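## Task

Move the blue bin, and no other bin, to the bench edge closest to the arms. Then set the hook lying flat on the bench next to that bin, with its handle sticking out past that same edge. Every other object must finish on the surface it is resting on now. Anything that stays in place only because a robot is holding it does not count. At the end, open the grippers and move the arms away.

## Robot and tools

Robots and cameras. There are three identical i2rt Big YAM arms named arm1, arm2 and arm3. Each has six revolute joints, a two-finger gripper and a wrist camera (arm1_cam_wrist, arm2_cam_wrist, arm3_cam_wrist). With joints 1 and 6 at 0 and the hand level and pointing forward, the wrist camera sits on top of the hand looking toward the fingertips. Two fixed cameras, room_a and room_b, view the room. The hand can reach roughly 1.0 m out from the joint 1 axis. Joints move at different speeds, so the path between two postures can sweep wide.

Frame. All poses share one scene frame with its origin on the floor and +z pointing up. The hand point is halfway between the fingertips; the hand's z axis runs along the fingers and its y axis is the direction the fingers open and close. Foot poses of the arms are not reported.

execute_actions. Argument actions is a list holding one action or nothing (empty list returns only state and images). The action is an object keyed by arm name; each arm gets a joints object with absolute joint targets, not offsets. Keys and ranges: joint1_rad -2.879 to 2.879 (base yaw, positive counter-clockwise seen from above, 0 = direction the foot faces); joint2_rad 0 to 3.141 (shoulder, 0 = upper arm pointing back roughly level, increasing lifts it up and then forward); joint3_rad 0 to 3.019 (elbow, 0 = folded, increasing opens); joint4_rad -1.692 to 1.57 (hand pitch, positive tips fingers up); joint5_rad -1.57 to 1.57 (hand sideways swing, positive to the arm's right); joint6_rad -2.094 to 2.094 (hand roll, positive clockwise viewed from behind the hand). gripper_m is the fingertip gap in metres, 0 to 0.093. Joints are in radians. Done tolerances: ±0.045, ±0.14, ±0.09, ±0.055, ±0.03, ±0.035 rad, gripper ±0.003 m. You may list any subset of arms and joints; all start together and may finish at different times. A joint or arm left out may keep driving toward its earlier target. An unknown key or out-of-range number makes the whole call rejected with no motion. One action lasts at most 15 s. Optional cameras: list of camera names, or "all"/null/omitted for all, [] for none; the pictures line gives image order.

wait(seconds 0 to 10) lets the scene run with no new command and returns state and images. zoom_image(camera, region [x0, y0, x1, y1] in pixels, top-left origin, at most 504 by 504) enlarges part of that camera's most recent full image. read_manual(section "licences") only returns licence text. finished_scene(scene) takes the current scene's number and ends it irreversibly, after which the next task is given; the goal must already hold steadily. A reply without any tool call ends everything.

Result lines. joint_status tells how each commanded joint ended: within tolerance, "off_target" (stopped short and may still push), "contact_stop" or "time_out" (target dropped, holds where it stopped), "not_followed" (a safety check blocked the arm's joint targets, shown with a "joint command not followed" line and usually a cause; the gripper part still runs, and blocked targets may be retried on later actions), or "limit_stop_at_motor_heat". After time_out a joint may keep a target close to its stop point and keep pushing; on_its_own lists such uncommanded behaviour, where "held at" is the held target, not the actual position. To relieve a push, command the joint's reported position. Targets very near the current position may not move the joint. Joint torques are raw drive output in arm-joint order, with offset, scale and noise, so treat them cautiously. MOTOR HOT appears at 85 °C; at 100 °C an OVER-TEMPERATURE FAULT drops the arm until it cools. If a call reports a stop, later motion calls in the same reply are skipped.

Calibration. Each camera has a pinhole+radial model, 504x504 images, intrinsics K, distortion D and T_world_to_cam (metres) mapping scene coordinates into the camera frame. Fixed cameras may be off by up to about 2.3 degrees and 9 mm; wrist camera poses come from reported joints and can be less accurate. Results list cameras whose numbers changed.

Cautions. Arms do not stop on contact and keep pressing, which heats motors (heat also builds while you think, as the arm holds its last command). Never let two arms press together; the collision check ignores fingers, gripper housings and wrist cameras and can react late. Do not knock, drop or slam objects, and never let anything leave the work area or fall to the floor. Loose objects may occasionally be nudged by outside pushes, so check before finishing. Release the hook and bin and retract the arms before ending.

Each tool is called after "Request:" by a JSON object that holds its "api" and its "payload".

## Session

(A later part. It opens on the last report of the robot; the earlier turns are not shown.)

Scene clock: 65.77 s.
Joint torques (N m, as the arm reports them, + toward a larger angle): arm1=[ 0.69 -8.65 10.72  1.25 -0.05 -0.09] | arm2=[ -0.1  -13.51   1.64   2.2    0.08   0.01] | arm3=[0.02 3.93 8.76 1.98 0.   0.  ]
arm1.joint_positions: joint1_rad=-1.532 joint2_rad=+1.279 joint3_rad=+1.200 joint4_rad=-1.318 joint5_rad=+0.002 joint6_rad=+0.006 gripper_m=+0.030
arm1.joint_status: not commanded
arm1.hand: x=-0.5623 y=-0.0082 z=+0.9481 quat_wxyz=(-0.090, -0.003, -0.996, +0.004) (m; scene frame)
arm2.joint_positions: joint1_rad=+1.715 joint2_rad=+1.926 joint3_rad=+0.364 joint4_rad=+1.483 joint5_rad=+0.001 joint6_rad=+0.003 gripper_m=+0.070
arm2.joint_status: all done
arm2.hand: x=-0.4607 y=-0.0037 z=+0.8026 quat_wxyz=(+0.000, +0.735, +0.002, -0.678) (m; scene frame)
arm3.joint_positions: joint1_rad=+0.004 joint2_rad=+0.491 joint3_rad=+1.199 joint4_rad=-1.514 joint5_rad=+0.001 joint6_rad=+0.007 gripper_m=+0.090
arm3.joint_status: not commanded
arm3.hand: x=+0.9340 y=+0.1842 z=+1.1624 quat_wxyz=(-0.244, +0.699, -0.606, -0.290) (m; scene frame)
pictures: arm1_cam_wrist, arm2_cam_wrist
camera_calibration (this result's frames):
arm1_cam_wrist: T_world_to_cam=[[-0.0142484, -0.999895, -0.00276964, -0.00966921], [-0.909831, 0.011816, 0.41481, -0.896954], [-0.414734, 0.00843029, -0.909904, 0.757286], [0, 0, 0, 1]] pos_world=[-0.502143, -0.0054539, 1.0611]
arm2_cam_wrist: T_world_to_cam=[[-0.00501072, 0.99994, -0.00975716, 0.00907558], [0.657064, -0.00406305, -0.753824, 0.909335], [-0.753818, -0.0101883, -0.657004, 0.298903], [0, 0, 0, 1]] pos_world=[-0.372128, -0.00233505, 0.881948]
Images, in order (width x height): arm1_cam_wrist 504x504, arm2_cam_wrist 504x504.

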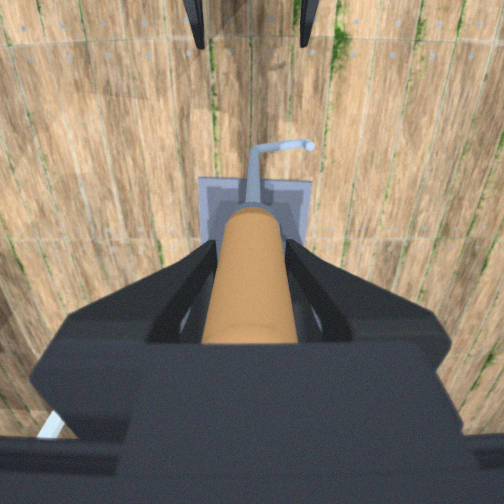

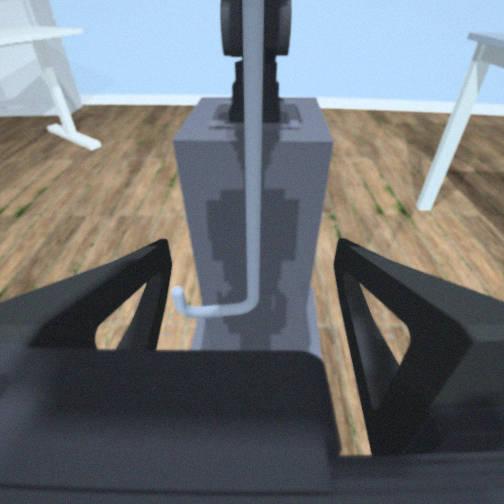

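Request:
{"api": "execute_actions", "payload": {"actions": [{"arm1":{"joints":{"joint1_rad":0.045,"joint6_rad":1.62,"joint2_rad":1.15,"joint3_rad":1.4}}}], "cameras": []}}

Request:
{"api": "execute_actions", "payload": {"actions": [{"arm1":{"joints":{"joint4_rad":-0.1,"joint3_rad":1.6}},"arm2":{"joints":{"joint1_rad":0,"joint2_rad":0.6,"joint4_rad":0}}}], "cameras": []}}

Request:
{"api": "execute_actions", "payload": {"actions": [{"arm1":{"joints":{"joint2_rad":2.17,"joint3_rad":2.34,"joint4_rad":-0.15}}}], "cameras": ["arm1_cam_wrist","room_b","room_a"]}}

Request:
{"api": "zoom_image", "payload": {"camera": "room_a", "region": [350, 220, 470, 320]}}

Scene clock: 73.20 s.
Joint torques (N m, as the arm reports them, + toward a larger angle): arm1=[ 0.74 -9.08 13.2   1.26  0.1   0.05] | arm2=[ -0.19 -13.57   1.61   2.23   0.09   0.01] | arm3=[ 0.13  3.83  8.71  2.06 -0.04  0.01]
arm1.joint_positions: joint1_rad=+0.049 joint2_rad=+1.173 joint3_rad=+1.352 joint4_rad=-1.311 joint5_rad=+0.000 joint6_rad=+1.609 gripper_m=+0.030
arm1.joint_status: all done
arm1.hand: x=-0.9678 y=+0.4116 z=+1.0538 quat_wxyz=(+0.002, -0.013, -0.977, -0.214) (m; scene frame)
arm2.joint_positions: joint1_rad=+1.715 joint2_rad=+1.926 joint3_rad=+0.364 joint4_rad=+1.483 joint5_rad=+0.001 joint6_rad=+0.003 gripper_m=+0.070
arm2.joint_status: not commanded
arm2.hand: x=-0.4607 y=-0.0037 z=+0.8026 quat_wxyz=(+0.000, +0.735, +0.002, -0.678) (m; scene frame)
arm3.joint_positions: joint1_rad=+0.004 joint2_rad=+0.491 joint3_rad=+1.199 joint4_rad=-1.514 joint5_rad=+0.001 joint6_rad=+0.007 gripper_m=+0.090
arm3.joint_status: not commanded
arm3.hand: x=+0.9340 y=+0.1842 z=+1.1624 quat_wxyz=(-0.244, +0.699, -0.606, -0.290) (m; scene frame)
pictures: none
No camera images: the call's "cameras" was empty. Leave "cameras" out to get every camera's image.

Scene clock: 75.03 s.
Joint torques (N m, as the arm reports them, + toward a larger angle): arm1=[ 0.66 -9.85 15.86  4.57  0.03  0.  ] | arm2=[ 0.41 -2.74  9.62  1.19  0.07  0.01] | arm3=[-0.04  4.11  8.87  2.01  0.01  0.03]
arm1.joint_positions: joint1_rad=+0.049 joint2_rad=+1.178 joint3_rad=+1.524 joint4_rad=-0.154 joint5_rad=+0.000 joint6_rad=+1.610 gripper_m=+0.030
arm1.joint_status: all done
arm1.hand: x=-0.9710 y=+0.5364 z=+1.3842 quat_wxyz=(+0.017, -0.007, -0.639, -0.769) (m; scene frame)
arm2.joint_positions: joint1_rad=+0.002 joint2_rad=+0.601 joint3_rad=+0.364 joint4_rad=+0.011 joint5_rad=+0.002 joint6_rad=+0.003 gripper_m=+0.070
arm2.joint_status: all done
arm2.hand: x=+0.0546 y=+0.3517 z=+1.0009 quat_wxyz=(-0.471, +0.512, -0.590, -0.410) (m; scene frame)
arm3.joint_positions: joint1_rad=+0.004 joint2_rad=+0.491 joint3_rad=+1.199 joint4_rad=-1.514 joint5_rad=+0.001 joint6_rad=+0.007 gripper_m=+0.090
arm3.joint_status: not commanded
arm3.hand: x=+0.9340 y=+0.1842 z=+1.1624 quat_wxyz=(-0.244, +0.699, -0.606, -0.290) (m; scene frame)
pictures: none
No camera images: the call's "cameras" was empty. Leave "cameras" out to get every camera's image.

Scene clock: 78.07 s.
Joint torques (N m, as the arm reports them, + toward a larger angle): arm1=[  0.46 -27.41  17.38   4.13   0.06  -0.03] | arm2=[ 0.4  -3.    9.66  1.22  0.05  0.02] | arm3=[ 0.11  3.58  8.64  1.89 -0.03  0.01]
arm1.joint_positions: joint1_rad=+0.049 joint2_rad=+2.232 joint3_rad=+2.249 joint4_rad=-0.193 joint5_rad=+0.000 joint6_rad=+1.612 gripper_m=+0.030
arm1.joint_status: joint3_rad time_out (moved +0.725 of +0.816); the others done
arm1.on_its_own: joint3_rad reads +2.249 and still pushes toward +2.340 since a time_out
arm1.hand: x=-0.9725 y=+0.9256 z=+1.0496 quat_wxyz=(+0.014, -0.010, -0.769, -0.639) (m; scene frame)
arm2.joint_positions: joint1_rad=+0.002 joint2_rad=+0.601 joint3_rad=+0.364 joint4_rad=+0.011 joint5_rad=+0.002 joint6_rad=+0.003 gripper_m=+0.070
arm2.joint_status: not commanded
arm2.hand: x=+0.0546 y=+0.3517 z=+1.0009 quat_wxyz=(-0.471, +0.512, -0.590, -0.410) (m; scene frame)
arm3.joint_positions: joint1_rad=+0.004 joint2_rad=+0.491 joint3_rad=+1.199 joint4_rad=-1.514 joint5_rad=+0.001 joint6_rad=+0.007 gripper_m=+0.090
arm3.joint_status: not commanded
arm3.hand: x=+0.9340 y=+0.1842 z=+1.1624 quat_wxyz=(-0.244, +0.699, -0.606, -0.290) (m; scene frame)
pictures: arm1_cam_wrist, room_a, room_b
camera_calibration (this result's frames):
arm1_cam_wrist: T_world_to_cam=[[-0.0429172, -0.173037, -0.98398, 1.15514], [-0.815796, -0.562483, 0.134497, -0.406068], [-0.576745, 0.808499, -0.117023, -1.05867], [0, 0, 0, 1]] pos_world=[-0.892275, 0.82741, 1.06736]
Images, in order (width x height): arm1_cam_wrist 504x504, room_a 504x504, room_b 504x504.

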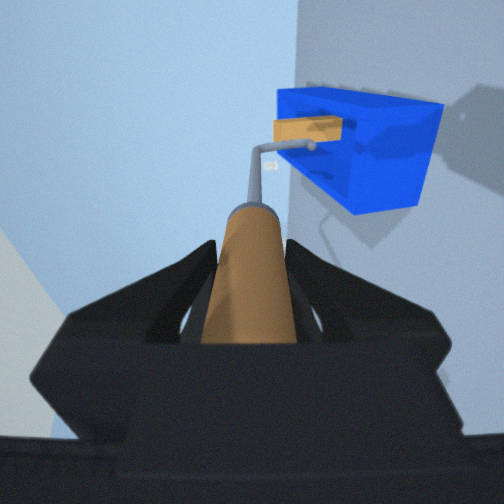

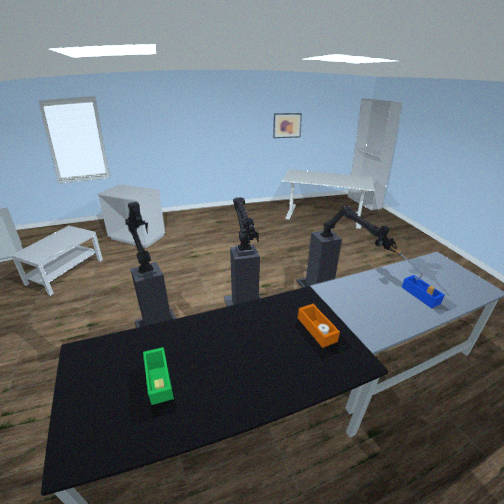

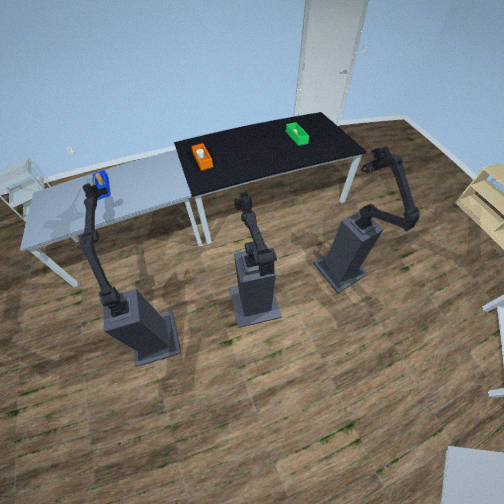

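Region (350, 220, 470, 320) of room_a's 504x504 image, scaled by 4.200, with more detail than that image has.

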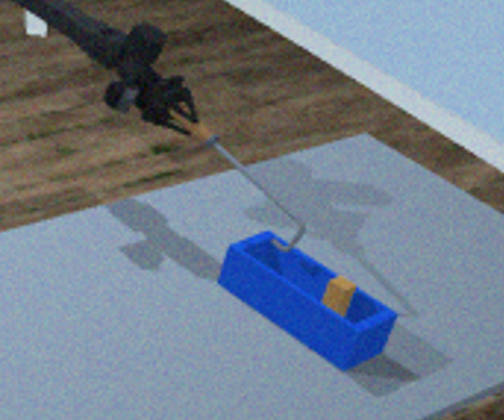

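Request:
{"api": "execute_actions", "payload": {"actions": [{"arm1":{"joints":{"joint1_rad":0.072,"joint2_rad":2.26}}}], "cameras": ["arm1_cam_wrist"]}}

Request:
{"api": "execute_actions", "payload": {"actions": [{"arm1":{"joints":{"joint3_rad":2.25}}}], "cameras": ["arm1_cam_wrist","room_a"]}}

Request:
{"api": "zoom_image", "payload": {"camera": "room_a", "region": [370, 240, 450, 320]}}

Scene clock: 84.53 s.
Joint torques (N m, as the arm reports them, + toward a larger angle): arm1=[  1.13 -27.34  17.22   4.11   0.07  -0.02] | arm2=[ 0.44 -2.81  9.67  1.19  0.06  0.01] | arm3=[-0.42  3.68  8.82  2.15 -0.01  0.01]
arm1.joint_positions: joint1_rad=+0.071 joint2_rad=+2.310 joint3_rad=+2.251 joint4_rad=-0.193 joint5_rad=+0.000 joint6_rad=+1.612 gripper_m=+0.030
arm1.joint_status: all done
arm1.hand: x=-0.9935 y=+0.9393 z=+0.9787 quat_wxyz=(+0.020, -0.002, -0.793, -0.609) (m; scene frame)
arm2.joint_positions: joint1_rad=+0.002 joint2_rad=+0.601 joint3_rad=+0.364 joint4_rad=+0.011 joint5_rad=+0.002 joint6_rad=+0.003 gripper_m=+0.070
arm2.joint_status: not commanded
arm2.hand: x=+0.0546 y=+0.3517 z=+1.0009 quat_wxyz=(-0.471, +0.512, -0.590, -0.410) (m; scene frame)
arm3.joint_positions: joint1_rad=+0.004 joint2_rad=+0.491 joint3_rad=+1.199 joint4_rad=-1.514 joint5_rad=+0.001 joint6_rad=+0.007 gripper_m=+0.090
arm3.joint_status: not commanded
arm3.hand: x=+0.9340 y=+0.1842 z=+1.1624 quat_wxyz=(-0.244, +0.699, -0.606, -0.290) (m; scene frame)
pictures: arm1_cam_wrist
camera_calibration (this result's frames):
arm1_cam_wrist: T_world_to_cam=[[-0.0368812, -0.248534, -0.967921, 1.1481], [-0.803545, -0.56845, 0.176579, -0.429412], [-0.5941, 0.78428, -0.178743, -1.02421], [0, 0, 0, 1]] pos_world=[-0.911192, 0.84451, 1.00402]
Images, in order (width x height): arm1_cam_wrist 504x504.

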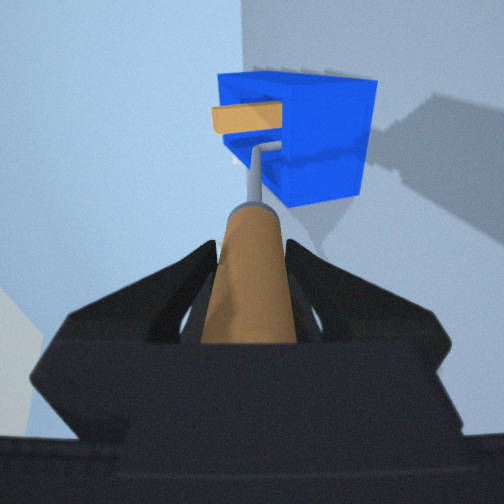

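Scene clock: 85.23 s.
Joint torques (N m, as the arm reports them, + toward a larger angle): arm1=[  1.08 -27.09  11.98   3.63   0.06  -0.03] | arm2=[ 0.43 -2.7   9.67  1.23  0.05  0.  ] | arm3=[-0.72  3.21  8.74  2.01  0.03  0.04]
arm1.joint_positions: joint1_rad=+0.071 joint2_rad=+2.310 joint3_rad=+2.227 joint4_rad=-0.184 joint5_rad=+0.000 joint6_rad=+1.613 gripper_m=+0.030
arm1.joint_status: all done
arm1.hand: x=-0.9934 y=+0.9376 z=+0.9663 quat_wxyz=(+0.020, -0.002, -0.797, -0.604) (m; scene frame)
arm2.joint_positions: joint1_rad=+0.002 joint2_rad=+0.601 joint3_rad=+0.364 joint4_rad=+0.011 joint5_rad=+0.002 joint6_rad=+0.003 gripper_m=+0.070
arm2.joint_status: not commanded
arm2.hand: x=+0.0546 y=+0.3517 z=+1.0009 quat_wxyz=(-0.471, +0.512, -0.590, -0.410) (m; scene frame)
arm3.joint_positions: joint1_rad=+0.004 joint2_rad=+0.491 joint3_rad=+1.199 joint4_rad=-1.514 joint5_rad=+0.001 joint6_rad=+0.007 gripper_m=+0.090
arm3.joint_status: not commanded
arm3.hand: x=+0.9340 y=+0.1842 z=+1.1624 quat_wxyz=(-0.244, +0.699, -0.606, -0.290) (m; scene frame)
pictures: arm1_cam_wrist, room_a
camera_calibration (this result's frames):
arm1_cam_wrist: T_world_to_cam=[[-0.0372165, -0.262542, -0.964203, 1.14486], [-0.803658, -0.565597, 0.185026, -0.438998], [-0.593927, 0.781775, -0.189945, -1.01172], [0, 0, 0, 1]] pos_world=[-0.911086, 0.843217, 0.992928]
Images, in order (width x height): arm1_cam_wrist 504x504, room_a 504x504.

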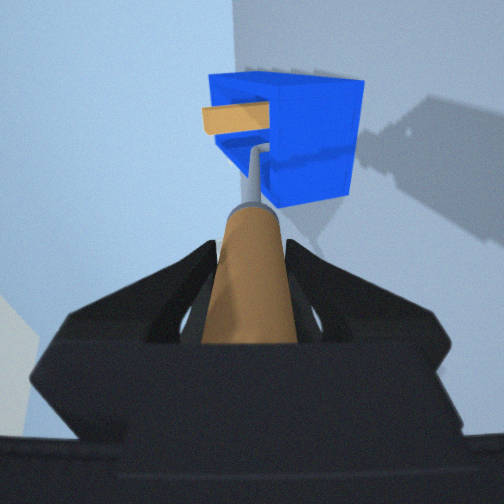

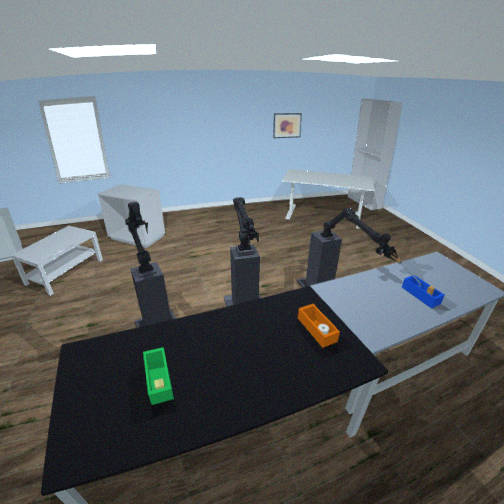

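Region (370, 240, 450, 320) of room_a's 504x504 image, scaled by 6.300, with more detail than that image has.

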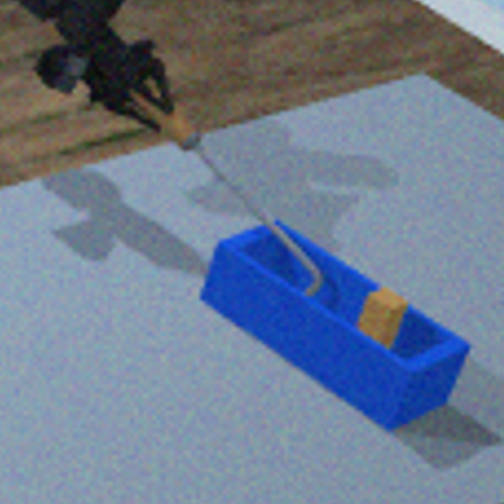

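Inside. Pull.

Request:
{"api": "execute_actions", "payload": {"actions": [{"arm1":{"joints":{"joint2_rad":2.04,"joint3_rad":1.875,"joint4_rad":0.01}}}], "cameras": ["arm1_cam_wrist"]}}

Request:
{"api": "execute_actions", "payload": {"actions": [{"arm1":{"joints":{"joint2_rad":1.81,"joint3_rad":1.51,"joint4_rad":0.14}}}], "cameras": []}}

Request:
{"api": "execute_actions", "payload": {"actions": [{"arm1":{"joints":{"joint2_rad":1.575,"joint3_rad":1.18,"joint4_rad":0.235}}}], "cameras": ["arm1_cam_wrist","room_b"]}}

Scene clock: 89.20 s.
Joint torques (N m, as the arm reports them, + toward a larger angle): arm1=[  0.73 -24.74  11.9    3.92   0.07  -0.04] | arm2=[ 0.46 -2.7   9.7   1.23  0.05  0.  ] | arm3=[-0.44  2.97  8.75  1.98  0.02  0.04]
arm1.joint_positions: joint1_rad=+0.071 joint2_rad=+2.092 joint3_rad=+1.850 joint4_rad=-0.030 joint5_rad=+0.000 joint6_rad=+1.613 gripper_m=+0.030
arm1.joint_status: all done
arm1.hand: x=-0.9912 y=+0.8696 z=+0.9657 quat_wxyz=(+0.020, -0.002, -0.799, -0.601) (m; scene frame)
arm2.joint_positions: joint1_rad=+0.002 joint2_rad=+0.601 joint3_rad=+0.364 joint4_rad=+0.011 joint5_rad=+0.002 joint6_rad=+0.003 gripper_m=+0.070
arm2.joint_status: not commanded
arm2.hand: x=+0.0546 y=+0.3517 z=+1.0009 quat_wxyz=(-0.471, +0.512, -0.590, -0.410) (m; scene frame)
arm3.joint_positions: joint1_rad=+0.004 joint2_rad=+0.491 joint3_rad=+1.199 joint4_rad=-1.514 joint5_rad=+0.001 joint6_rad=+0.007 gripper_m=+0.090
arm3.joint_status: not commanded
arm3.hand: x=+0.9340 y=+0.1842 z=+1.1624 quat_wxyz=(-0.244, +0.699, -0.606, -0.290) (m; scene frame)
pictures: arm1_cam_wrist
camera_calibration (this result's frames):
arm1_cam_wrist: T_world_to_cam=[[-0.0370489, -0.268051, -0.962692, 1.13004], [-0.803711, -0.564503, 0.18811, -0.479587], [-0.593865, 0.780695, -0.194521, -0.95195], [0, 0, 0, 1]] pos_world=[-0.908913, 0.775364, 0.992925]
Images, in order (width x height): arm1_cam_wrist 504x504.

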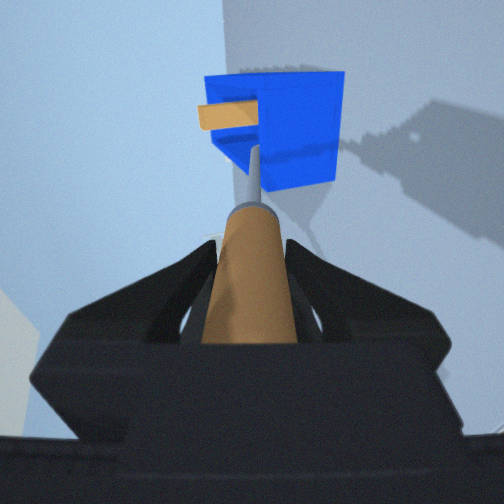

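Scene clock: 90.40 s.
Joint torques (N m, as the arm reports them, + toward a larger angle): arm1=[  1.04 -20.35  12.02   4.24   0.07  -0.03] | arm2=[ 0.46 -2.71  9.65  1.23  0.07 -0.01] | arm3=[-0.04  3.34  8.78  2.01  0.01  0.  ]
arm1.joint_positions: joint1_rad=+0.071 joint2_rad=+1.852 joint3_rad=+1.479 joint4_rad=+0.094 joint5_rad=+0.000 joint6_rad=+1.613 gripper_m=+0.030
arm1.joint_status: all done
arm1.hand: x=-0.9882 y=+0.7768 z=+0.9679 quat_wxyz=(+0.020, -0.002, -0.801, -0.599) (m; scene frame)
arm2.joint_positions: joint1_rad=+0.002 joint2_rad=+0.601 joint3_rad=+0.364 joint4_rad=+0.011 joint5_rad=+0.002 joint6_rad=+0.003 gripper_m=+0.070
arm2.joint_status: not commanded
arm2.hand: x=+0.0546 y=+0.3517 z=+1.0009 quat_wxyz=(-0.471, +0.512, -0.590, -0.410) (m; scene frame)
arm3.joint_positions: joint1_rad=+0.004 joint2_rad=+0.491 joint3_rad=+1.199 joint4_rad=-1.514 joint5_rad=+0.001 joint6_rad=+0.007 gripper_m=+0.090
arm3.joint_status: not commanded
arm3.hand: x=+0.9340 y=+0.1842 z=+1.1624 quat_wxyz=(-0.244, +0.699, -0.606, -0.290) (m; scene frame)
pictures: none
No camera images: the call's "cameras" was empty. Leave "cameras" out to get every camera's image.

Scene clock: 91.53 s.
Joint torques (N m, as the arm reports them, + toward a larger angle): arm1=[  1.32 -16.03  11.47   4.32   0.07  -0.04] | arm2=[ 0.44 -2.72  9.7   1.25  0.05  0.01] | arm3=[ 0.01  3.24  8.79  2.05 -0.01  0.02]
arm1.joint_positions: joint1_rad=+0.071 joint2_rad=+1.609 joint3_rad=+1.152 joint4_rad=+0.187 joint5_rad=+0.000 joint6_rad=+1.613 gripper_m=+0.030
arm1.joint_status: all done
arm1.hand: x=-0.9851 y=+0.6766 z=+0.9725 quat_wxyz=(+0.020, -0.002, -0.798, -0.602) (m; scene frame)
arm2.joint_positions: joint1_rad=+0.002 joint2_rad=+0.601 joint3_rad=+0.364 joint4_rad=+0.011 joint5_rad=+0.002 joint6_rad=+0.003 gripper_m=+0.070
arm2.joint_status: not commanded
arm2.hand: x=+0.0546 y=+0.3517 z=+1.0009 quat_wxyz=(-0.471, +0.512, -0.590, -0.410) (m; scene frame)
arm3.joint_positions: joint1_rad=+0.004 joint2_rad=+0.491 joint3_rad=+1.199 joint4_rad=-1.514 joint5_rad=+0.001 joint6_rad=+0.007 gripper_m=+0.090
arm3.joint_status: not commanded
arm3.hand: x=+0.9340 y=+0.1842 z=+1.1624 quat_wxyz=(-0.244, +0.699, -0.606, -0.290) (m; scene frame)
pictures: arm1_cam_wrist, room_b
camera_calibration (this result's frames):
arm1_cam_wrist: T_world_to_cam=[[-0.037127, -0.265481, -0.963401, 1.08397], [-0.803686, -0.565015, 0.186672, -0.583099], [-0.593894, 0.781202, -0.192386, -0.798768], [0, 0, 0, 1]] pos_world=[-0.902768, 0.582313, 0.999473]
Images, in order (width x height): arm1_cam_wrist 504x504, room_b 504x504.

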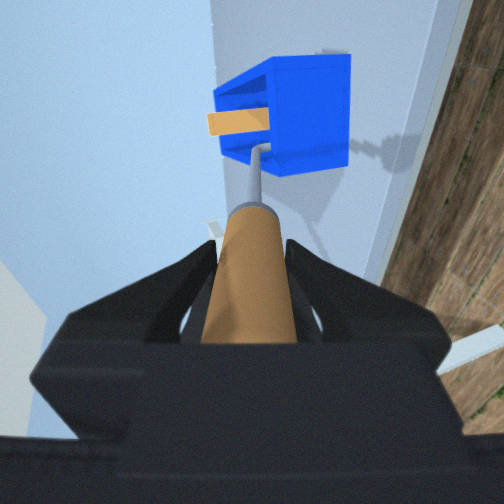

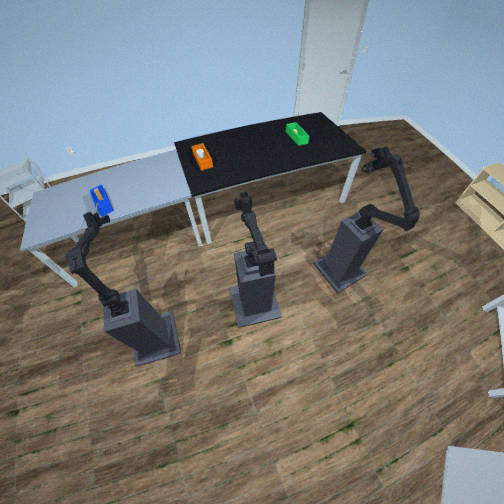

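Request:
{"api": "execute_actions", "payload": {"actions": [{"arm1":{"joints":{"joint1_rad":0.03,"joint2_rad":1.43,"joint3_rad":1.0,"joint4_rad":0.26}}}], "cameras": ["arm1_cam_wrist","room_b"]}}

Scene clock: 96.17 s.
Joint torques (N m, as the arm reports them, + toward a larger angle): arm1=[  1.51 -14.47  11.49   4.08   0.05  -0.03] | arm2=[ 0.3  -2.68  9.67  1.22  0.06  0.  ] | arm3=[-0.12  3.33  8.81  1.87 -0.01  0.01]
arm1.joint_positions: joint1_rad=+0.030 joint2_rad=+1.468 joint3_rad=+0.969 joint4_rad=+0.218 joint5_rad=+0.000 joint6_rad=+1.613 gripper_m=+0.030
arm1.joint_status: all done
arm1.hand: x=-0.9571 y=+0.6152 z=+0.9638 quat_wxyz=(+0.007, -0.019, -0.801, -0.598) (m; scene frame)
arm2.joint_positions: joint1_rad=+0.002 joint2_rad=+0.601 joint3_rad=+0.364 joint4_rad=+0.011 joint5_rad=+0.002 joint6_rad=+0.003 gripper_m=+0.070
arm2.joint_status: not commanded
arm2.hand: x=+0.0546 y=+0.3517 z=+1.0009 quat_wxyz=(-0.471, +0.512, -0.590, -0.410) (m; scene frame)
arm3.joint_positions: joint1_rad=+0.004 joint2_rad=+0.491 joint3_rad=+1.199 joint4_rad=-1.514 joint5_rad=+0.001 joint6_rad=+0.007 gripper_m=+0.090
arm3.joint_status: not commanded
arm3.hand: x=+0.9340 y=+0.1842 z=+1.1624 quat_wxyz=(-0.244, +0.699, -0.606, -0.290) (m; scene frame)
pictures: arm1_cam_wrist, room_b
camera_calibration (this result's frames):
arm1_cam_wrist: T_world_to_cam=[[-0.0479535, -0.274458, -0.960403, 1.05252], [-0.826766, -0.528639, 0.192352, -0.643642], [-0.560499, 0.803252, -0.201563, -0.708609], [0, 0, 0, 1]] pos_world=[-0.878843, 0.517811, 0.991823]
Images, in order (width x height): arm1_cam_wrist 504x504, room_b 504x504.

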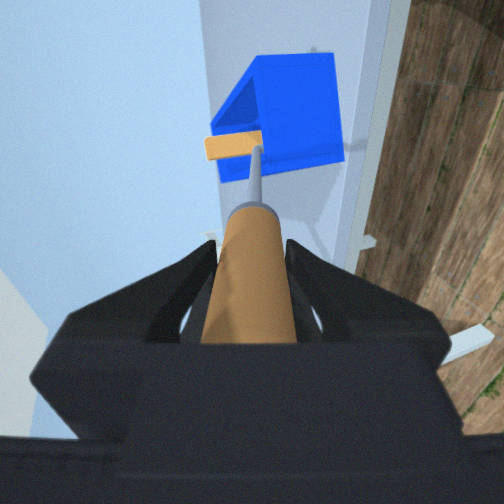

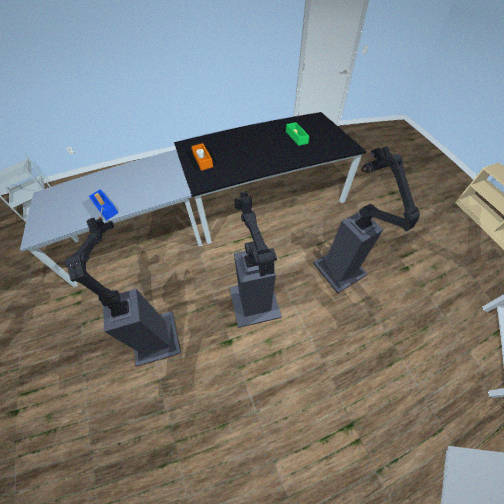

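Request:
{"api": "execute_actions", "payload": {"actions": [{"arm1":{"joints":{"joint2_rad":1.52,"joint3_rad":1.3}}}], "cameras": []}}

Request:
{"api": "execute_actions", "payload": {"actions": [{"arm1":{"joints":{"joint1_rad":-0.03}}}], "cameras": []}}

Request:
{"api": "execute_actions", "payload": {"actions": [{"arm1":{"joints":{"joint2_rad":1.6,"joint3_rad":1.22,"joint4_rad":0.22}}}], "cameras": ["arm1_cam_wrist","room_a"]}}

Request:
{"api": "zoom_image", "payload": {"camera": "room_a", "region": [345, 225, 425, 300]}}

Scene clock: 101.37 s.
Joint torques (N m, as the arm reports them, + toward a larger angle): arm1=[  0.95 -16.74  15.39   3.94   0.01  -0.04] | arm2=[ 0.29 -2.77  9.68  1.22  0.04 -0.01] | arm3=[-0.09  4.03  8.83  2.06  0.01  0.02]
arm1.joint_positions: joint1_rad=+0.030 joint2_rad=+1.562 joint3_rad=+1.227 joint4_rad=+0.220 joint5_rad=+0.000 joint6_rad=+1.613 gripper_m=+0.030
arm1.joint_status: all done
arm1.hand: x=-0.9570 y=+0.6851 z=+1.0565 quat_wxyz=(+0.008, -0.018, -0.749, -0.663) (m; scene frame)
arm2.joint_positions: joint1_rad=+0.002 joint2_rad=+0.601 joint3_rad=+0.364 joint4_rad=+0.011 joint5_rad=+0.002 joint6_rad=+0.003 gripper_m=+0.070
arm2.joint_status: not commanded
arm2.hand: x=+0.0546 y=+0.3517 z=+1.0009 quat_wxyz=(-0.471, +0.512, -0.590, -0.410) (m; scene frame)
arm3.joint_positions: joint1_rad=+0.004 joint2_rad=+0.491 joint3_rad=+1.199 joint4_rad=-1.514 joint5_rad=+0.001 joint6_rad=+0.007 gripper_m=+0.090
arm3.joint_status: not commanded
arm3.hand: x=+0.9340 y=+0.1842 z=+1.1624 quat_wxyz=(-0.244, +0.699, -0.606, -0.290) (m; scene frame)
pictures: none
No camera images: the call's "cameras" was empty. Leave "cameras" out to get every camera's image.

Scene clock: 102.33 s.
Joint torques (N m, as the arm reports them, + toward a larger angle): arm1=[  1.38 -16.74  15.44   3.89   0.01  -0.04] | arm2=[ 0.25 -2.72  9.66  1.26  0.04 -0.01] | arm3=[-0.03  3.03  8.82  1.95 -0.04  0.01]
arm1.joint_positions: joint1_rad=-0.036 joint2_rad=+1.562 joint3_rad=+1.227 joint4_rad=+0.220 joint5_rad=+0.001 joint6_rad=+1.613 gripper_m=+0.030
arm1.joint_status: all done
arm1.hand: x=-0.9115 y=+0.6831 z=+1.0567 quat_wxyz=(-0.014, -0.042, -0.748, -0.663) (m; scene frame)
arm2.joint_positions: joint1_rad=+0.002 joint2_rad=+0.601 joint3_rad=+0.364 joint4_rad=+0.011 joint5_rad=+0.002 joint6_rad=+0.003 gripper_m=+0.070
arm2.joint_status: not commanded
arm2.hand: x=+0.0546 y=+0.3517 z=+1.0009 quat_wxyz=(-0.471, +0.512, -0.590, -0.410) (m; scene frame)
arm3.joint_positions: joint1_rad=+0.004 joint2_rad=+0.491 joint3_rad=+1.199 joint4_rad=-1.514 joint5_rad=+0.001 joint6_rad=+0.007 gripper_m=+0.090
arm3.joint_status: not commanded
arm3.hand: x=+0.9340 y=+0.1842 z=+1.1624 quat_wxyz=(-0.244, +0.699, -0.606, -0.290) (m; scene frame)
pictures: none
No camera images: the call's "cameras" was empty. Leave "cameras" out to get every camera's image.

Scene clock: 103.33 s.
Joint torques (N m, as the arm reports them, + toward a larger angle): arm1=[  1.28 -16.48  12.56   3.19  -0.13  -0.03] | arm2=[ 0.47 -2.89  9.71  1.24  0.06  0.01] | arm3=[0.12 3.36 8.8  2.06 0.01 0.03]
arm1.joint_positions: joint1_rad=-0.036 joint2_rad=+1.637 joint3_rad=+1.179 joint4_rad=+0.194 joint5_rad=+0.005 joint6_rad=+1.613 gripper_m=+0.030
arm1.joint_status: all done
arm1.hand: x=-0.9101 y=+0.6856 z=+0.9712 quat_wxyz=(-0.015, -0.046, -0.795, -0.605) (m; scene frame)
arm2.joint_positions: joint1_rad=+0.002 joint2_rad=+0.601 joint3_rad=+0.364 joint4_rad=+0.011 joint5_rad=+0.002 joint6_rad=+0.003 gripper_m=+0.070
arm2.joint_status: not commanded
arm2.hand: x=+0.0546 y=+0.3517 z=+1.0009 quat_wxyz=(-0.471, +0.512, -0.590, -0.410) (m; scene frame)
arm3.joint_positions: joint1_rad=+0.004 joint2_rad=+0.491 joint3_rad=+1.199 joint4_rad=-1.514 joint5_rad=+0.001 joint6_rad=+0.007 gripper_m=+0.090
arm3.joint_status: not commanded
arm3.hand: x=+0.9340 y=+0.1842 z=+1.1624 quat_wxyz=(-0.244, +0.699, -0.606, -0.290) (m; scene frame)
pictures: arm1_cam_wrist, room_a
camera_calibration (this result's frames):
arm1_cam_wrist: T_world_to_cam=[[-0.0636854, -0.254046, -0.965093, 1.05747], [-0.862451, -0.472553, 0.181304, -0.629193], [-0.502117, 0.843892, -0.189007, -0.724193], [0, 0, 0, 1]] pos_world=[-0.838933, 0.582459, 0.997751]
Images, in order (width x height): arm1_cam_wrist 504x504, room_a 504x504.

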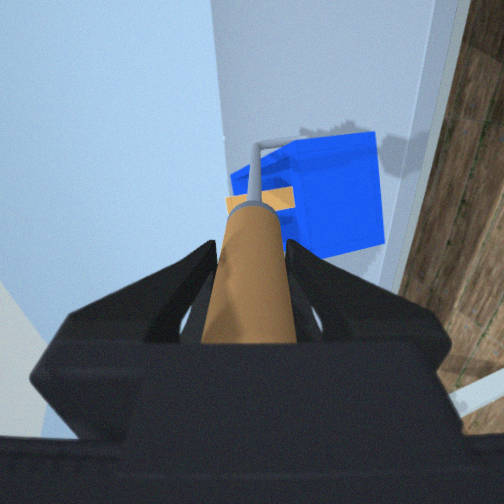

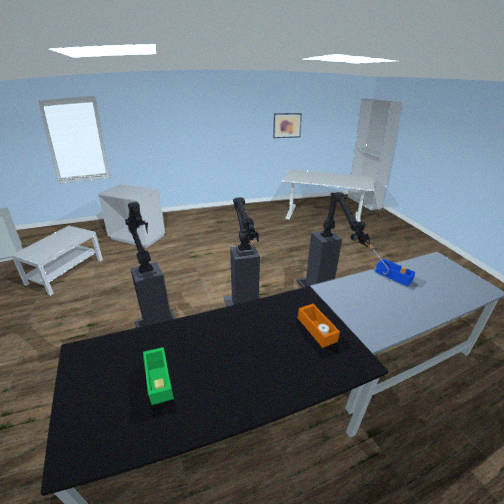

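Region (345, 225, 425, 300) of room_a's 504x504 image, scaled by 6.300, with more detail than that image has; it fills the top 472 rows of this view, and the rest is white.

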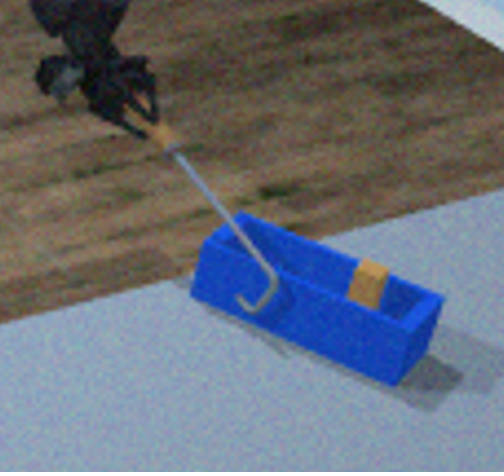

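Request:
{"api": "execute_actions", "payload": {"actions": [{"arm1":{"joints":{"joint3_rad":1.36}}}], "cameras": []}}

Request:
{"api": "execute_actions", "payload": {"actions": [{"arm1":{"joints":{"joint1_rad":0.01,"joint2_rad":1.54,"joint3_rad":1.27}}}], "cameras": []}}

Request:
{"api": "execute_actions", "payload": {"actions": [{"arm1":{"joints":{"joint3_rad":1.14}}}], "cameras": ["arm1_cam_wrist","room_a"]}}

Request:
{"api": "zoom_image", "payload": {"camera": "room_a", "region": [345, 225, 425, 300]}}

Scene clock: 109.70 s.
Joint torques (N m, as the arm reports them, + toward a larger angle): arm1=[  1.41 -17.11  15.67   3.39  -0.07  -0.04] | arm2=[ 0.3  -2.77  9.72  1.22  0.06  0.  ] | arm3=[-0.18  2.84  8.73  2.03  0.01  0.02]
arm1.joint_positions: joint1_rad=-0.036 joint2_rad=+1.638 joint3_rad=+1.284 joint4_rad=+0.190 joint5_rad=+0.003 joint6_rad=+1.613 gripper_m=+0.030
arm1.joint_status: all done
arm1.hand: x=-0.9092 y=+0.7074 z=+1.0317 quat_wxyz=(-0.014, -0.044, -0.763, -0.644) (m; scene frame)
arm2.joint_positions: joint1_rad=+0.002 joint2_rad=+0.601 joint3_rad=+0.364 joint4_rad=+0.011 joint5_rad=+0.002 joint6_rad=+0.003 gripper_m=+0.070
arm2.joint_status: not commanded
arm2.hand: x=+0.0546 y=+0.3517 z=+1.0009 quat_wxyz=(-0.471, +0.512, -0.590, -0.410) (m; scene frame)
arm3.joint_positions: joint1_rad=+0.004 joint2_rad=+0.491 joint3_rad=+1.199 joint4_rad=-1.514 joint5_rad=+0.001 joint6_rad=+0.007 gripper_m=+0.090
arm3.joint_status: not commanded
arm3.hand: x=+0.9340 y=+0.1842 z=+1.1624 quat_wxyz=(-0.244, +0.699, -0.606, -0.290) (m; scene frame)
pictures: none
No camera images: the call's "cameras" was empty. Leave "cameras" out to get every camera's image.

Scene clock: 110.47 s.
Joint torques (N m, as the arm reports them, + toward a larger angle): arm1=[  0.39 -18.15  12.31   3.48   0.04  -0.03] | arm2=[ 0.42 -2.64  9.67  1.19  0.06  0.01] | arm3=[-0.01  3.66  8.74  1.86 -0.03  0.04]
arm1.joint_positions: joint1_rad=+0.015 joint2_rad=+1.601 joint3_rad=+1.236 joint4_rad=+0.190 joint5_rad=+0.000 joint6_rad=+1.613 gripper_m=+0.030
arm1.joint_status: all done
arm1.hand: x=-0.9467 y=+0.6934 z=+1.0281 quat_wxyz=(+0.003, -0.023, -0.768, -0.640) (m; scene frame)
arm2.joint_positions: joint1_rad=+0.002 joint2_rad=+0.601 joint3_rad=+0.364 joint4_rad=+0.011 joint5_rad=+0.002 joint6_rad=+0.003 gripper_m=+0.070
arm2.joint_status: not commanded
arm2.hand: x=+0.0546 y=+0.3517 z=+1.0009 quat_wxyz=(-0.471, +0.512, -0.590, -0.410) (m; scene frame)
arm3.joint_positions: joint1_rad=+0.004 joint2_rad=+0.491 joint3_rad=+1.199 joint4_rad=-1.514 joint5_rad=+0.001 joint6_rad=+0.007 gripper_m=+0.090
arm3.joint_status: not commanded
arm3.hand: x=+0.9340 y=+0.1842 z=+1.1624 quat_wxyz=(-0.244, +0.699, -0.606, -0.290) (m; scene frame)
pictures: none
No camera images: the call's "cameras" was empty. Leave "cameras" out to get every camera's image.

Scene clock: 111.40 s.
Joint torques (N m, as the arm reports them, + toward a larger angle): arm1=[  0.61 -16.03  12.32   3.32   0.06  -0.06] | arm2=[ 0.46 -2.66  9.7   1.25  0.06  0.01] | arm3=[-0.26  3.75  8.75  1.97 -0.01  0.  ]
arm1.joint_positions: joint1_rad=+0.015 joint2_rad=+1.582 joint3_rad=+1.100 joint4_rad=+0.193 joint5_rad=+0.000 joint6_rad=+1.615 gripper_m=+0.030
arm1.joint_status: all done
arm1.hand: x=-0.9470 y=+0.6608 z=+0.9619 quat_wxyz=(+0.004, -0.026, -0.803, -0.595) (m; scene frame)
arm2.joint_positions: joint1_rad=+0.002 joint2_rad=+0.601 joint3_rad=+0.364 joint4_rad=+0.011 joint5_rad=+0.002 joint6_rad=+0.003 gripper_m=+0.070
arm2.joint_status: not commanded
arm2.hand: x=+0.0546 y=+0.3517 z=+1.0009 quat_wxyz=(-0.471, +0.512, -0.590, -0.410) (m; scene frame)
arm3.joint_positions: joint1_rad=+0.004 joint2_rad=+0.491 joint3_rad=+1.199 joint4_rad=-1.514 joint5_rad=+0.001 joint6_rad=+0.007 gripper_m=+0.090
arm3.joint_status: not commanded
arm3.hand: x=+0.9340 y=+0.1842 z=+1.1624 quat_wxyz=(-0.244, +0.699, -0.606, -0.290) (m; scene frame)
pictures: arm1_cam_wrist, room_a
camera_calibration (this result's frames):
arm1_cam_wrist: T_world_to_cam=[[-0.0543027, -0.280894, -0.958201, 1.05984], [-0.834053, -0.514854, 0.198195, -0.632461], [-0.549006, 0.809953, -0.206323, -0.728968], [0, 0, 0, 1]] pos_world=[-0.870161, 0.562509, 0.990493]
Images, in order (width x height): arm1_cam_wrist 504x504, room_a 504x504.

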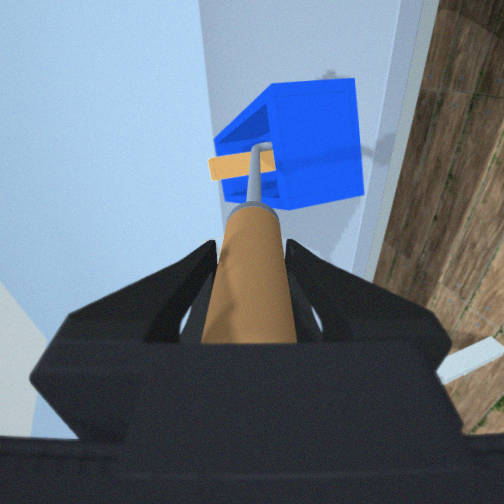

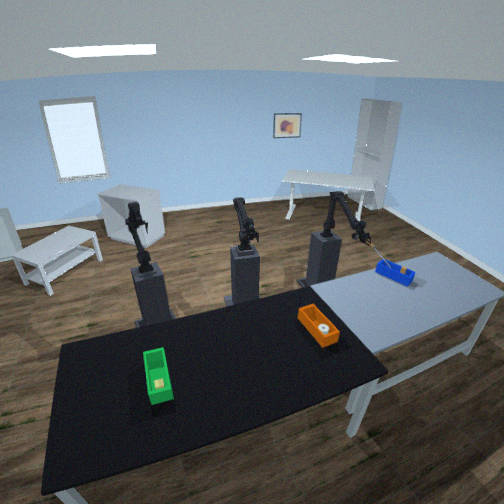

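Region (345, 225, 425, 300) of room_a's 504x504 image, scaled by 6.300, with more detail than that image has; it fills the top 472 rows of this view, and the rest is white.

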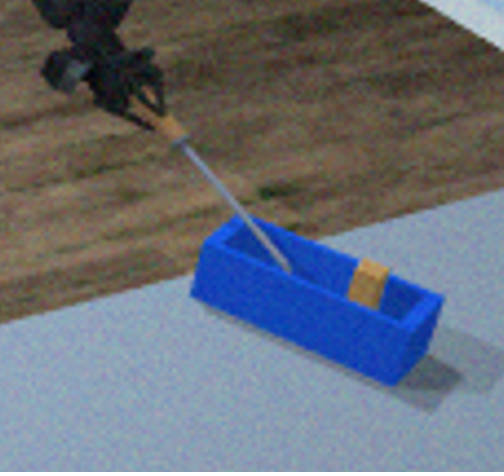

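Request:
{"api": "execute_actions", "payload": {"actions": [{"arm1":{"joints":{"joint2_rad":1.43,"joint3_rad":1.0,"joint4_rad":0.26}}}], "cameras": ["arm1_cam_wrist","room_b"]}}

Scene clock: 113.87 s.
Joint torques (N m, as the arm reports them, + toward a larger angle): arm1=[  0.43 -14.23  11.4    4.19   0.06  -0.06] | arm2=[ 0.4  -2.81  9.69  1.21  0.05  0.  ] | arm3=[-0.11  3.65  8.79  2.11  0.02  0.02]
arm1.joint_positions: joint1_rad=+0.015 joint2_rad=+1.471 joint3_rad=+0.970 joint4_rad=+0.215 joint5_rad=+0.000 joint6_rad=+1.615 gripper_m=+0.030
arm1.joint_status: all done
arm1.hand: x=-0.9481 y=+0.6153 z=+0.9621 quat_wxyz=(+0.004, -0.026, -0.802, -0.596) (m; scene frame)
arm2.joint_positions: joint1_rad=+0.002 joint2_rad=+0.601 joint3_rad=+0.364 joint4_rad=+0.011 joint5_rad=+0.002 joint6_rad=+0.003 gripper_m=+0.070
arm2.joint_status: not commanded
arm2.hand: x=+0.0546 y=+0.3517 z=+1.0009 quat_wxyz=(-0.471, +0.512, -0.590, -0.410) (m; scene frame)
arm3.joint_positions: joint1_rad=+0.004 joint2_rad=+0.491 joint3_rad=+1.199 joint4_rad=-1.514 joint5_rad=+0.001 joint6_rad=+0.007 gripper_m=+0.090
arm3.joint_status: not commanded
arm3.hand: x=+0.9340 y=+0.1842 z=+1.1624 quat_wxyz=(-0.244, +0.699, -0.606, -0.290) (m; scene frame)
pictures: arm1_cam_wrist, room_b
camera_calibration (this result's frames):
arm1_cam_wrist: T_world_to_cam=[[-0.0542365, -0.278336, -0.958951, 1.04638], [-0.834057, -0.515395, 0.196767, -0.655162], [-0.549006, 0.810492, -0.204195, -0.695017], [0, 0, 0, 1]] pos_world=[-0.871258, 0.516885, 0.990424]
Images, in order (width x height): arm1_cam_wrist 504x504, room_b 504x504.

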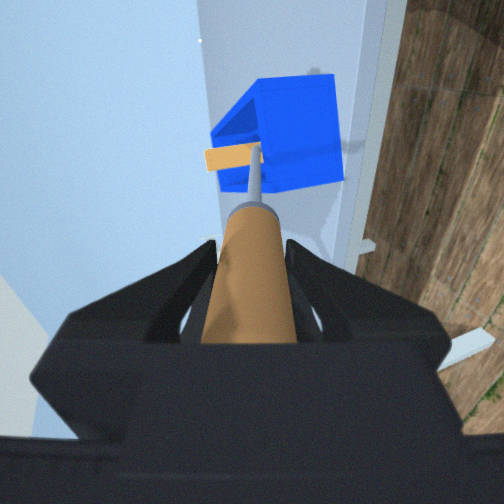

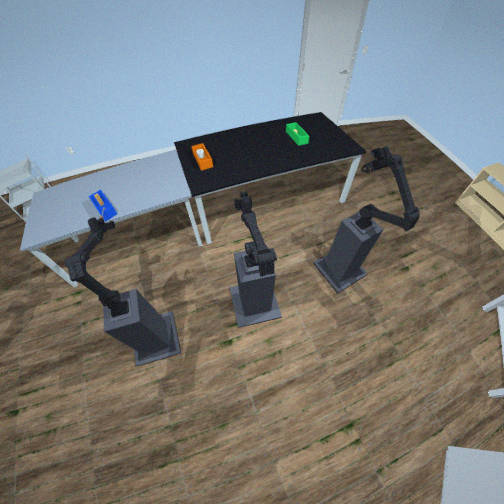

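Request:
{"api": "execute_actions", "payload": {"actions": [{"arm1":{"joints":{"joint2_rad":1.52,"joint3_rad":1.32}}}], "cameras": []}}

Request:
{"api": "execute_actions", "payload": {"actions": [{"arm1":{"joints":{"joint1_rad":-0.21,"joint6_rad":0.1}}}], "cameras": []}}

Request:
{"api": "execute_actions", "payload": {"actions": [{"arm1":{"joints":{"joint2_rad":1.97,"joint3_rad":1.4,"joint4_rad":0.78}}}], "cameras": ["arm1_cam_wrist"]}}

Scene clock: 118.97 s.
Joint torques (N m, as the arm reports them, + toward a larger angle): arm1=[  0.53 -16.55  15.4    3.89   0.04  -0.07] | arm2=[ 0.15 -2.8   9.71  1.24  0.05 -0.01] | arm3=[-0.02  3.18  8.71  1.93 -0.03 -0.01]
arm1.joint_positions: joint1_rad=+0.015 joint2_rad=+1.561 joint3_rad=+1.248 joint4_rad=+0.221 joint5_rad=+0.000 joint6_rad=+1.615 gripper_m=+0.030
arm1.joint_status: all done
arm1.hand: x=-0.9471 y=+0.6878 z=+1.0702 quat_wxyz=(+0.005, -0.023, -0.741, -0.671) (m; scene frame)
arm2.joint_positions: joint1_rad=+0.002 joint2_rad=+0.601 joint3_rad=+0.364 joint4_rad=+0.011 joint5_rad=+0.002 joint6_rad=+0.003 gripper_m=+0.070
arm2.joint_status: not commanded
arm2.hand: x=+0.0546 y=+0.3517 z=+1.0009 quat_wxyz=(-0.471, +0.512, -0.590, -0.410) (m; scene frame)
arm3.joint_positions: joint1_rad=+0.004 joint2_rad=+0.491 joint3_rad=+1.199 joint4_rad=-1.514 joint5_rad=+0.001 joint6_rad=+0.007 gripper_m=+0.090
arm3.joint_status: not commanded
arm3.hand: x=+0.9340 y=+0.1842 z=+1.1624 quat_wxyz=(-0.244, +0.699, -0.606, -0.290) (m; scene frame)
pictures: none
No camera images: the call's "cameras" was empty. Leave "cameras" out to get every camera's image.

Scene clock: 121.07 s.
Joint torques (N m, as the arm reports them, + toward a larger angle): arm1=[  0.74 -16.13  15.38   3.78   0.08  -0.1 ] | arm2=[ 0.33 -2.81  9.73  1.23  0.05  0.  ] | arm3=[ 0.13  3.53  8.7   2.02 -0.02  0.02]
arm1.joint_positions: joint1_rad=-0.206 joint2_rad=+1.557 joint3_rad=+1.250 joint4_rad=+0.224 joint5_rad=-0.001 joint6_rad=+0.107 gripper_m=+0.030
arm1.joint_status: all done
arm1.hand: x=-0.7955 y=+0.6667 z=+1.0752 quat_wxyz=(-0.511, +0.425, -0.603, -0.441) (m; scene frame)
arm2.joint_positions: joint1_rad=+0.002 joint2_rad=+0.601 joint3_rad=+0.364 joint4_rad=+0.011 joint5_rad=+0.002 joint6_rad=+0.003 gripper_m=+0.070
arm2.joint_status: not commanded
arm2.hand: x=+0.0546 y=+0.3517 z=+1.0009 quat_wxyz=(-0.471, +0.512, -0.590, -0.410) (m; scene frame)
arm3.joint_positions: joint1_rad=+0.004 joint2_rad=+0.491 joint3_rad=+1.199 joint4_rad=-1.514 joint5_rad=+0.001 joint6_rad=+0.007 gripper_m=+0.090
arm3.joint_status: not commanded
arm3.hand: x=+0.9340 y=+0.1842 z=+1.1624 quat_wxyz=(-0.244, +0.699, -0.606, -0.290) (m; scene frame)
pictures: none
No camera images: the call's "cameras" was empty. Leave "cameras" out to get every camera's image.

Scene clock: 122.37 s.
Joint torques (N m, as the arm reports them, + toward a larger angle): arm1=[  0.55 -20.36  11.78   3.3    0.07  -0.1 ] | arm2=[ 0.45 -2.7   9.72  1.27  0.04  0.01] | arm3=[-0.23  3.55  8.73  2.07  0.01  0.04]
arm1.joint_positions: joint1_rad=-0.206 joint2_rad=+2.003 joint3_rad=+1.356 joint4_rad=+0.753 joint5_rad=-0.001 joint6_rad=+0.106 gripper_m=+0.030
arm1.joint_status: all done
arm1.hand: x=-0.7709 y=+0.7606 z=+0.9419 quat_wxyz=(-0.561, +0.387, -0.548, -0.485) (m; scene frame)
arm2.joint_positions: joint1_rad=+0.002 joint2_rad=+0.601 joint3_rad=+0.364 joint4_rad=+0.011 joint5_rad=+0.002 joint6_rad=+0.003 gripper_m=+0.070
arm2.joint_status: not commanded
arm2.hand: x=+0.0546 y=+0.3517 z=+1.0009 quat_wxyz=(-0.471, +0.512, -0.590, -0.410) (m; scene frame)
arm3.joint_positions: joint1_rad=+0.004 joint2_rad=+0.491 joint3_rad=+1.199 joint4_rad=-1.514 joint5_rad=+0.001 joint6_rad=+0.007 gripper_m=+0.090
arm3.joint_status: not commanded
arm3.hand: x=+0.9340 y=+0.1842 z=+1.1624 quat_wxyz=(-0.244, +0.699, -0.606, -0.290) (m; scene frame)
pictures: arm1_cam_wrist
camera_calibration (this result's frames):
arm1_cam_wrist: T_world_to_cam=[[0.969738, -0.220247, -0.105353, 1.01831], [-0.197228, -0.452346, -0.869761, 1.01908], [0.143906, 0.864219, -0.482096, 0.0354861], [0, 0, 0, 1]] pos_world=[-0.791608, 0.65459, 1.01075]
Images, in order (width x height): arm1_cam_wrist 504x504.

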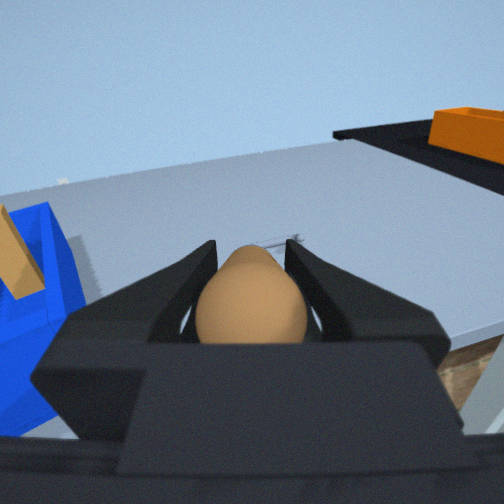

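Request:
{"api": "execute_actions", "payload": {"actions": [{"arm1":{"joints":{"joint2_rad":2.1}}}], "cameras": ["arm1_cam_wrist","room_a"]}}

Request:
{"api": "zoom_image", "payload": {"camera": "room_a", "region": [330, 230, 410, 300]}}

Scene clock: 126.77 s.
Joint torques (N m, as the arm reports them, + toward a larger angle): arm1=[  0.57 -19.6   11.05   2.65   0.07  -0.1 ] | arm2=[ 0.45 -2.7   9.66  1.29  0.04 -0.02] | arm3=[-0.33  3.25  8.72  2.06  0.    0.01]
arm1.joint_positions: joint1_rad=-0.206 joint2_rad=+2.114 joint3_rad=+1.357 joint4_rad=+0.767 joint5_rad=-0.001 joint6_rad=+0.106 gripper_m=+0.030
arm1.joint_status: all done
arm1.hand: x=-0.7685 y=+0.7676 z=+0.8601 quat_wxyz=(-0.536, +0.407, -0.577, -0.463) (m; scene frame)
arm2.joint_positions: joint1_rad=+0.002 joint2_rad=+0.601 joint3_rad=+0.364 joint4_rad=+0.011 joint5_rad=+0.002 joint6_rad=+0.003 gripper_m=+0.070
arm2.joint_status: not commanded
arm2.hand: x=+0.0546 y=+0.3517 z=+1.0009 quat_wxyz=(-0.471, +0.512, -0.590, -0.410) (m; scene frame)
arm3.joint_positions: joint1_rad=+0.004 joint2_rad=+0.491 joint3_rad=+1.199 joint4_rad=-1.514 joint5_rad=+0.001 joint6_rad=+0.007 gripper_m=+0.090
arm3.joint_status: not commanded
arm3.hand: x=+0.9340 y=+0.1842 z=+1.1624 quat_wxyz=(-0.244, +0.699, -0.606, -0.290) (m; scene frame)
pictures: arm1_cam_wrist, room_a
camera_calibration (this result's frames):
arm1_cam_wrist: T_world_to_cam=[[0.967103, -0.230822, -0.106925, 1.01635], [-0.217241, -0.530693, -0.81925, 0.952914], [0.132357, 0.815528, -0.563379, 0.0880043], [0, 0, 0, 1]] pos_world=[-0.787552, 0.668531, 0.938928]
Images, in order (width x height): arm1_cam_wrist 504x504, room_a 504x504.

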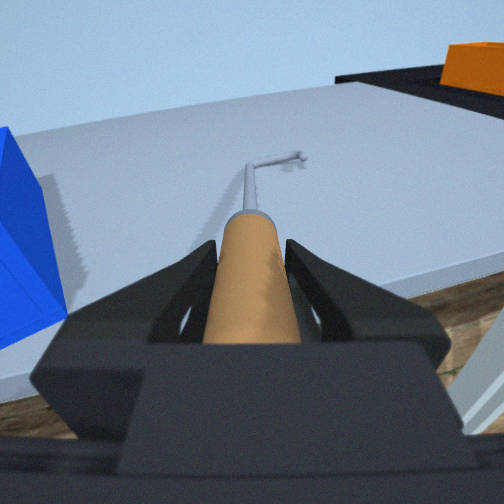

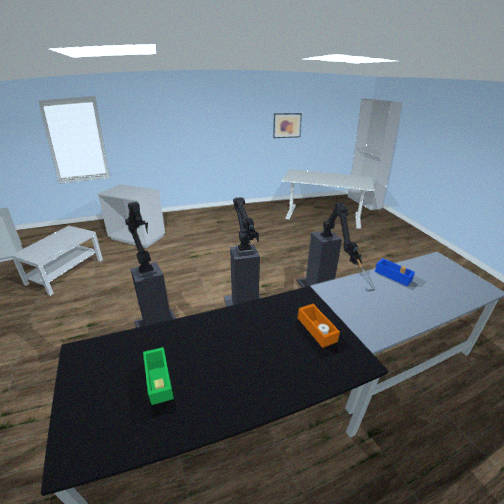

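Region (330, 230, 410, 300) of room_a's 504x504 image, scaled by 6.300, with more detail than that image has; it fills the top 441 rows of this view, and the rest is white.

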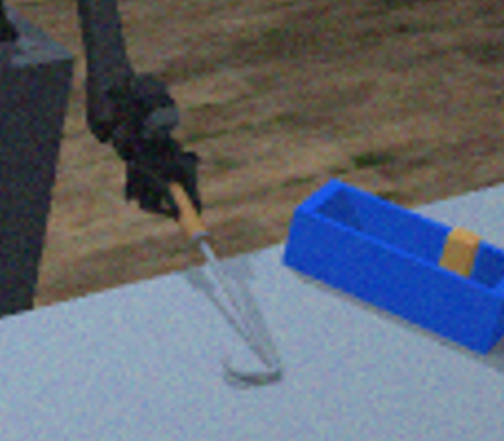

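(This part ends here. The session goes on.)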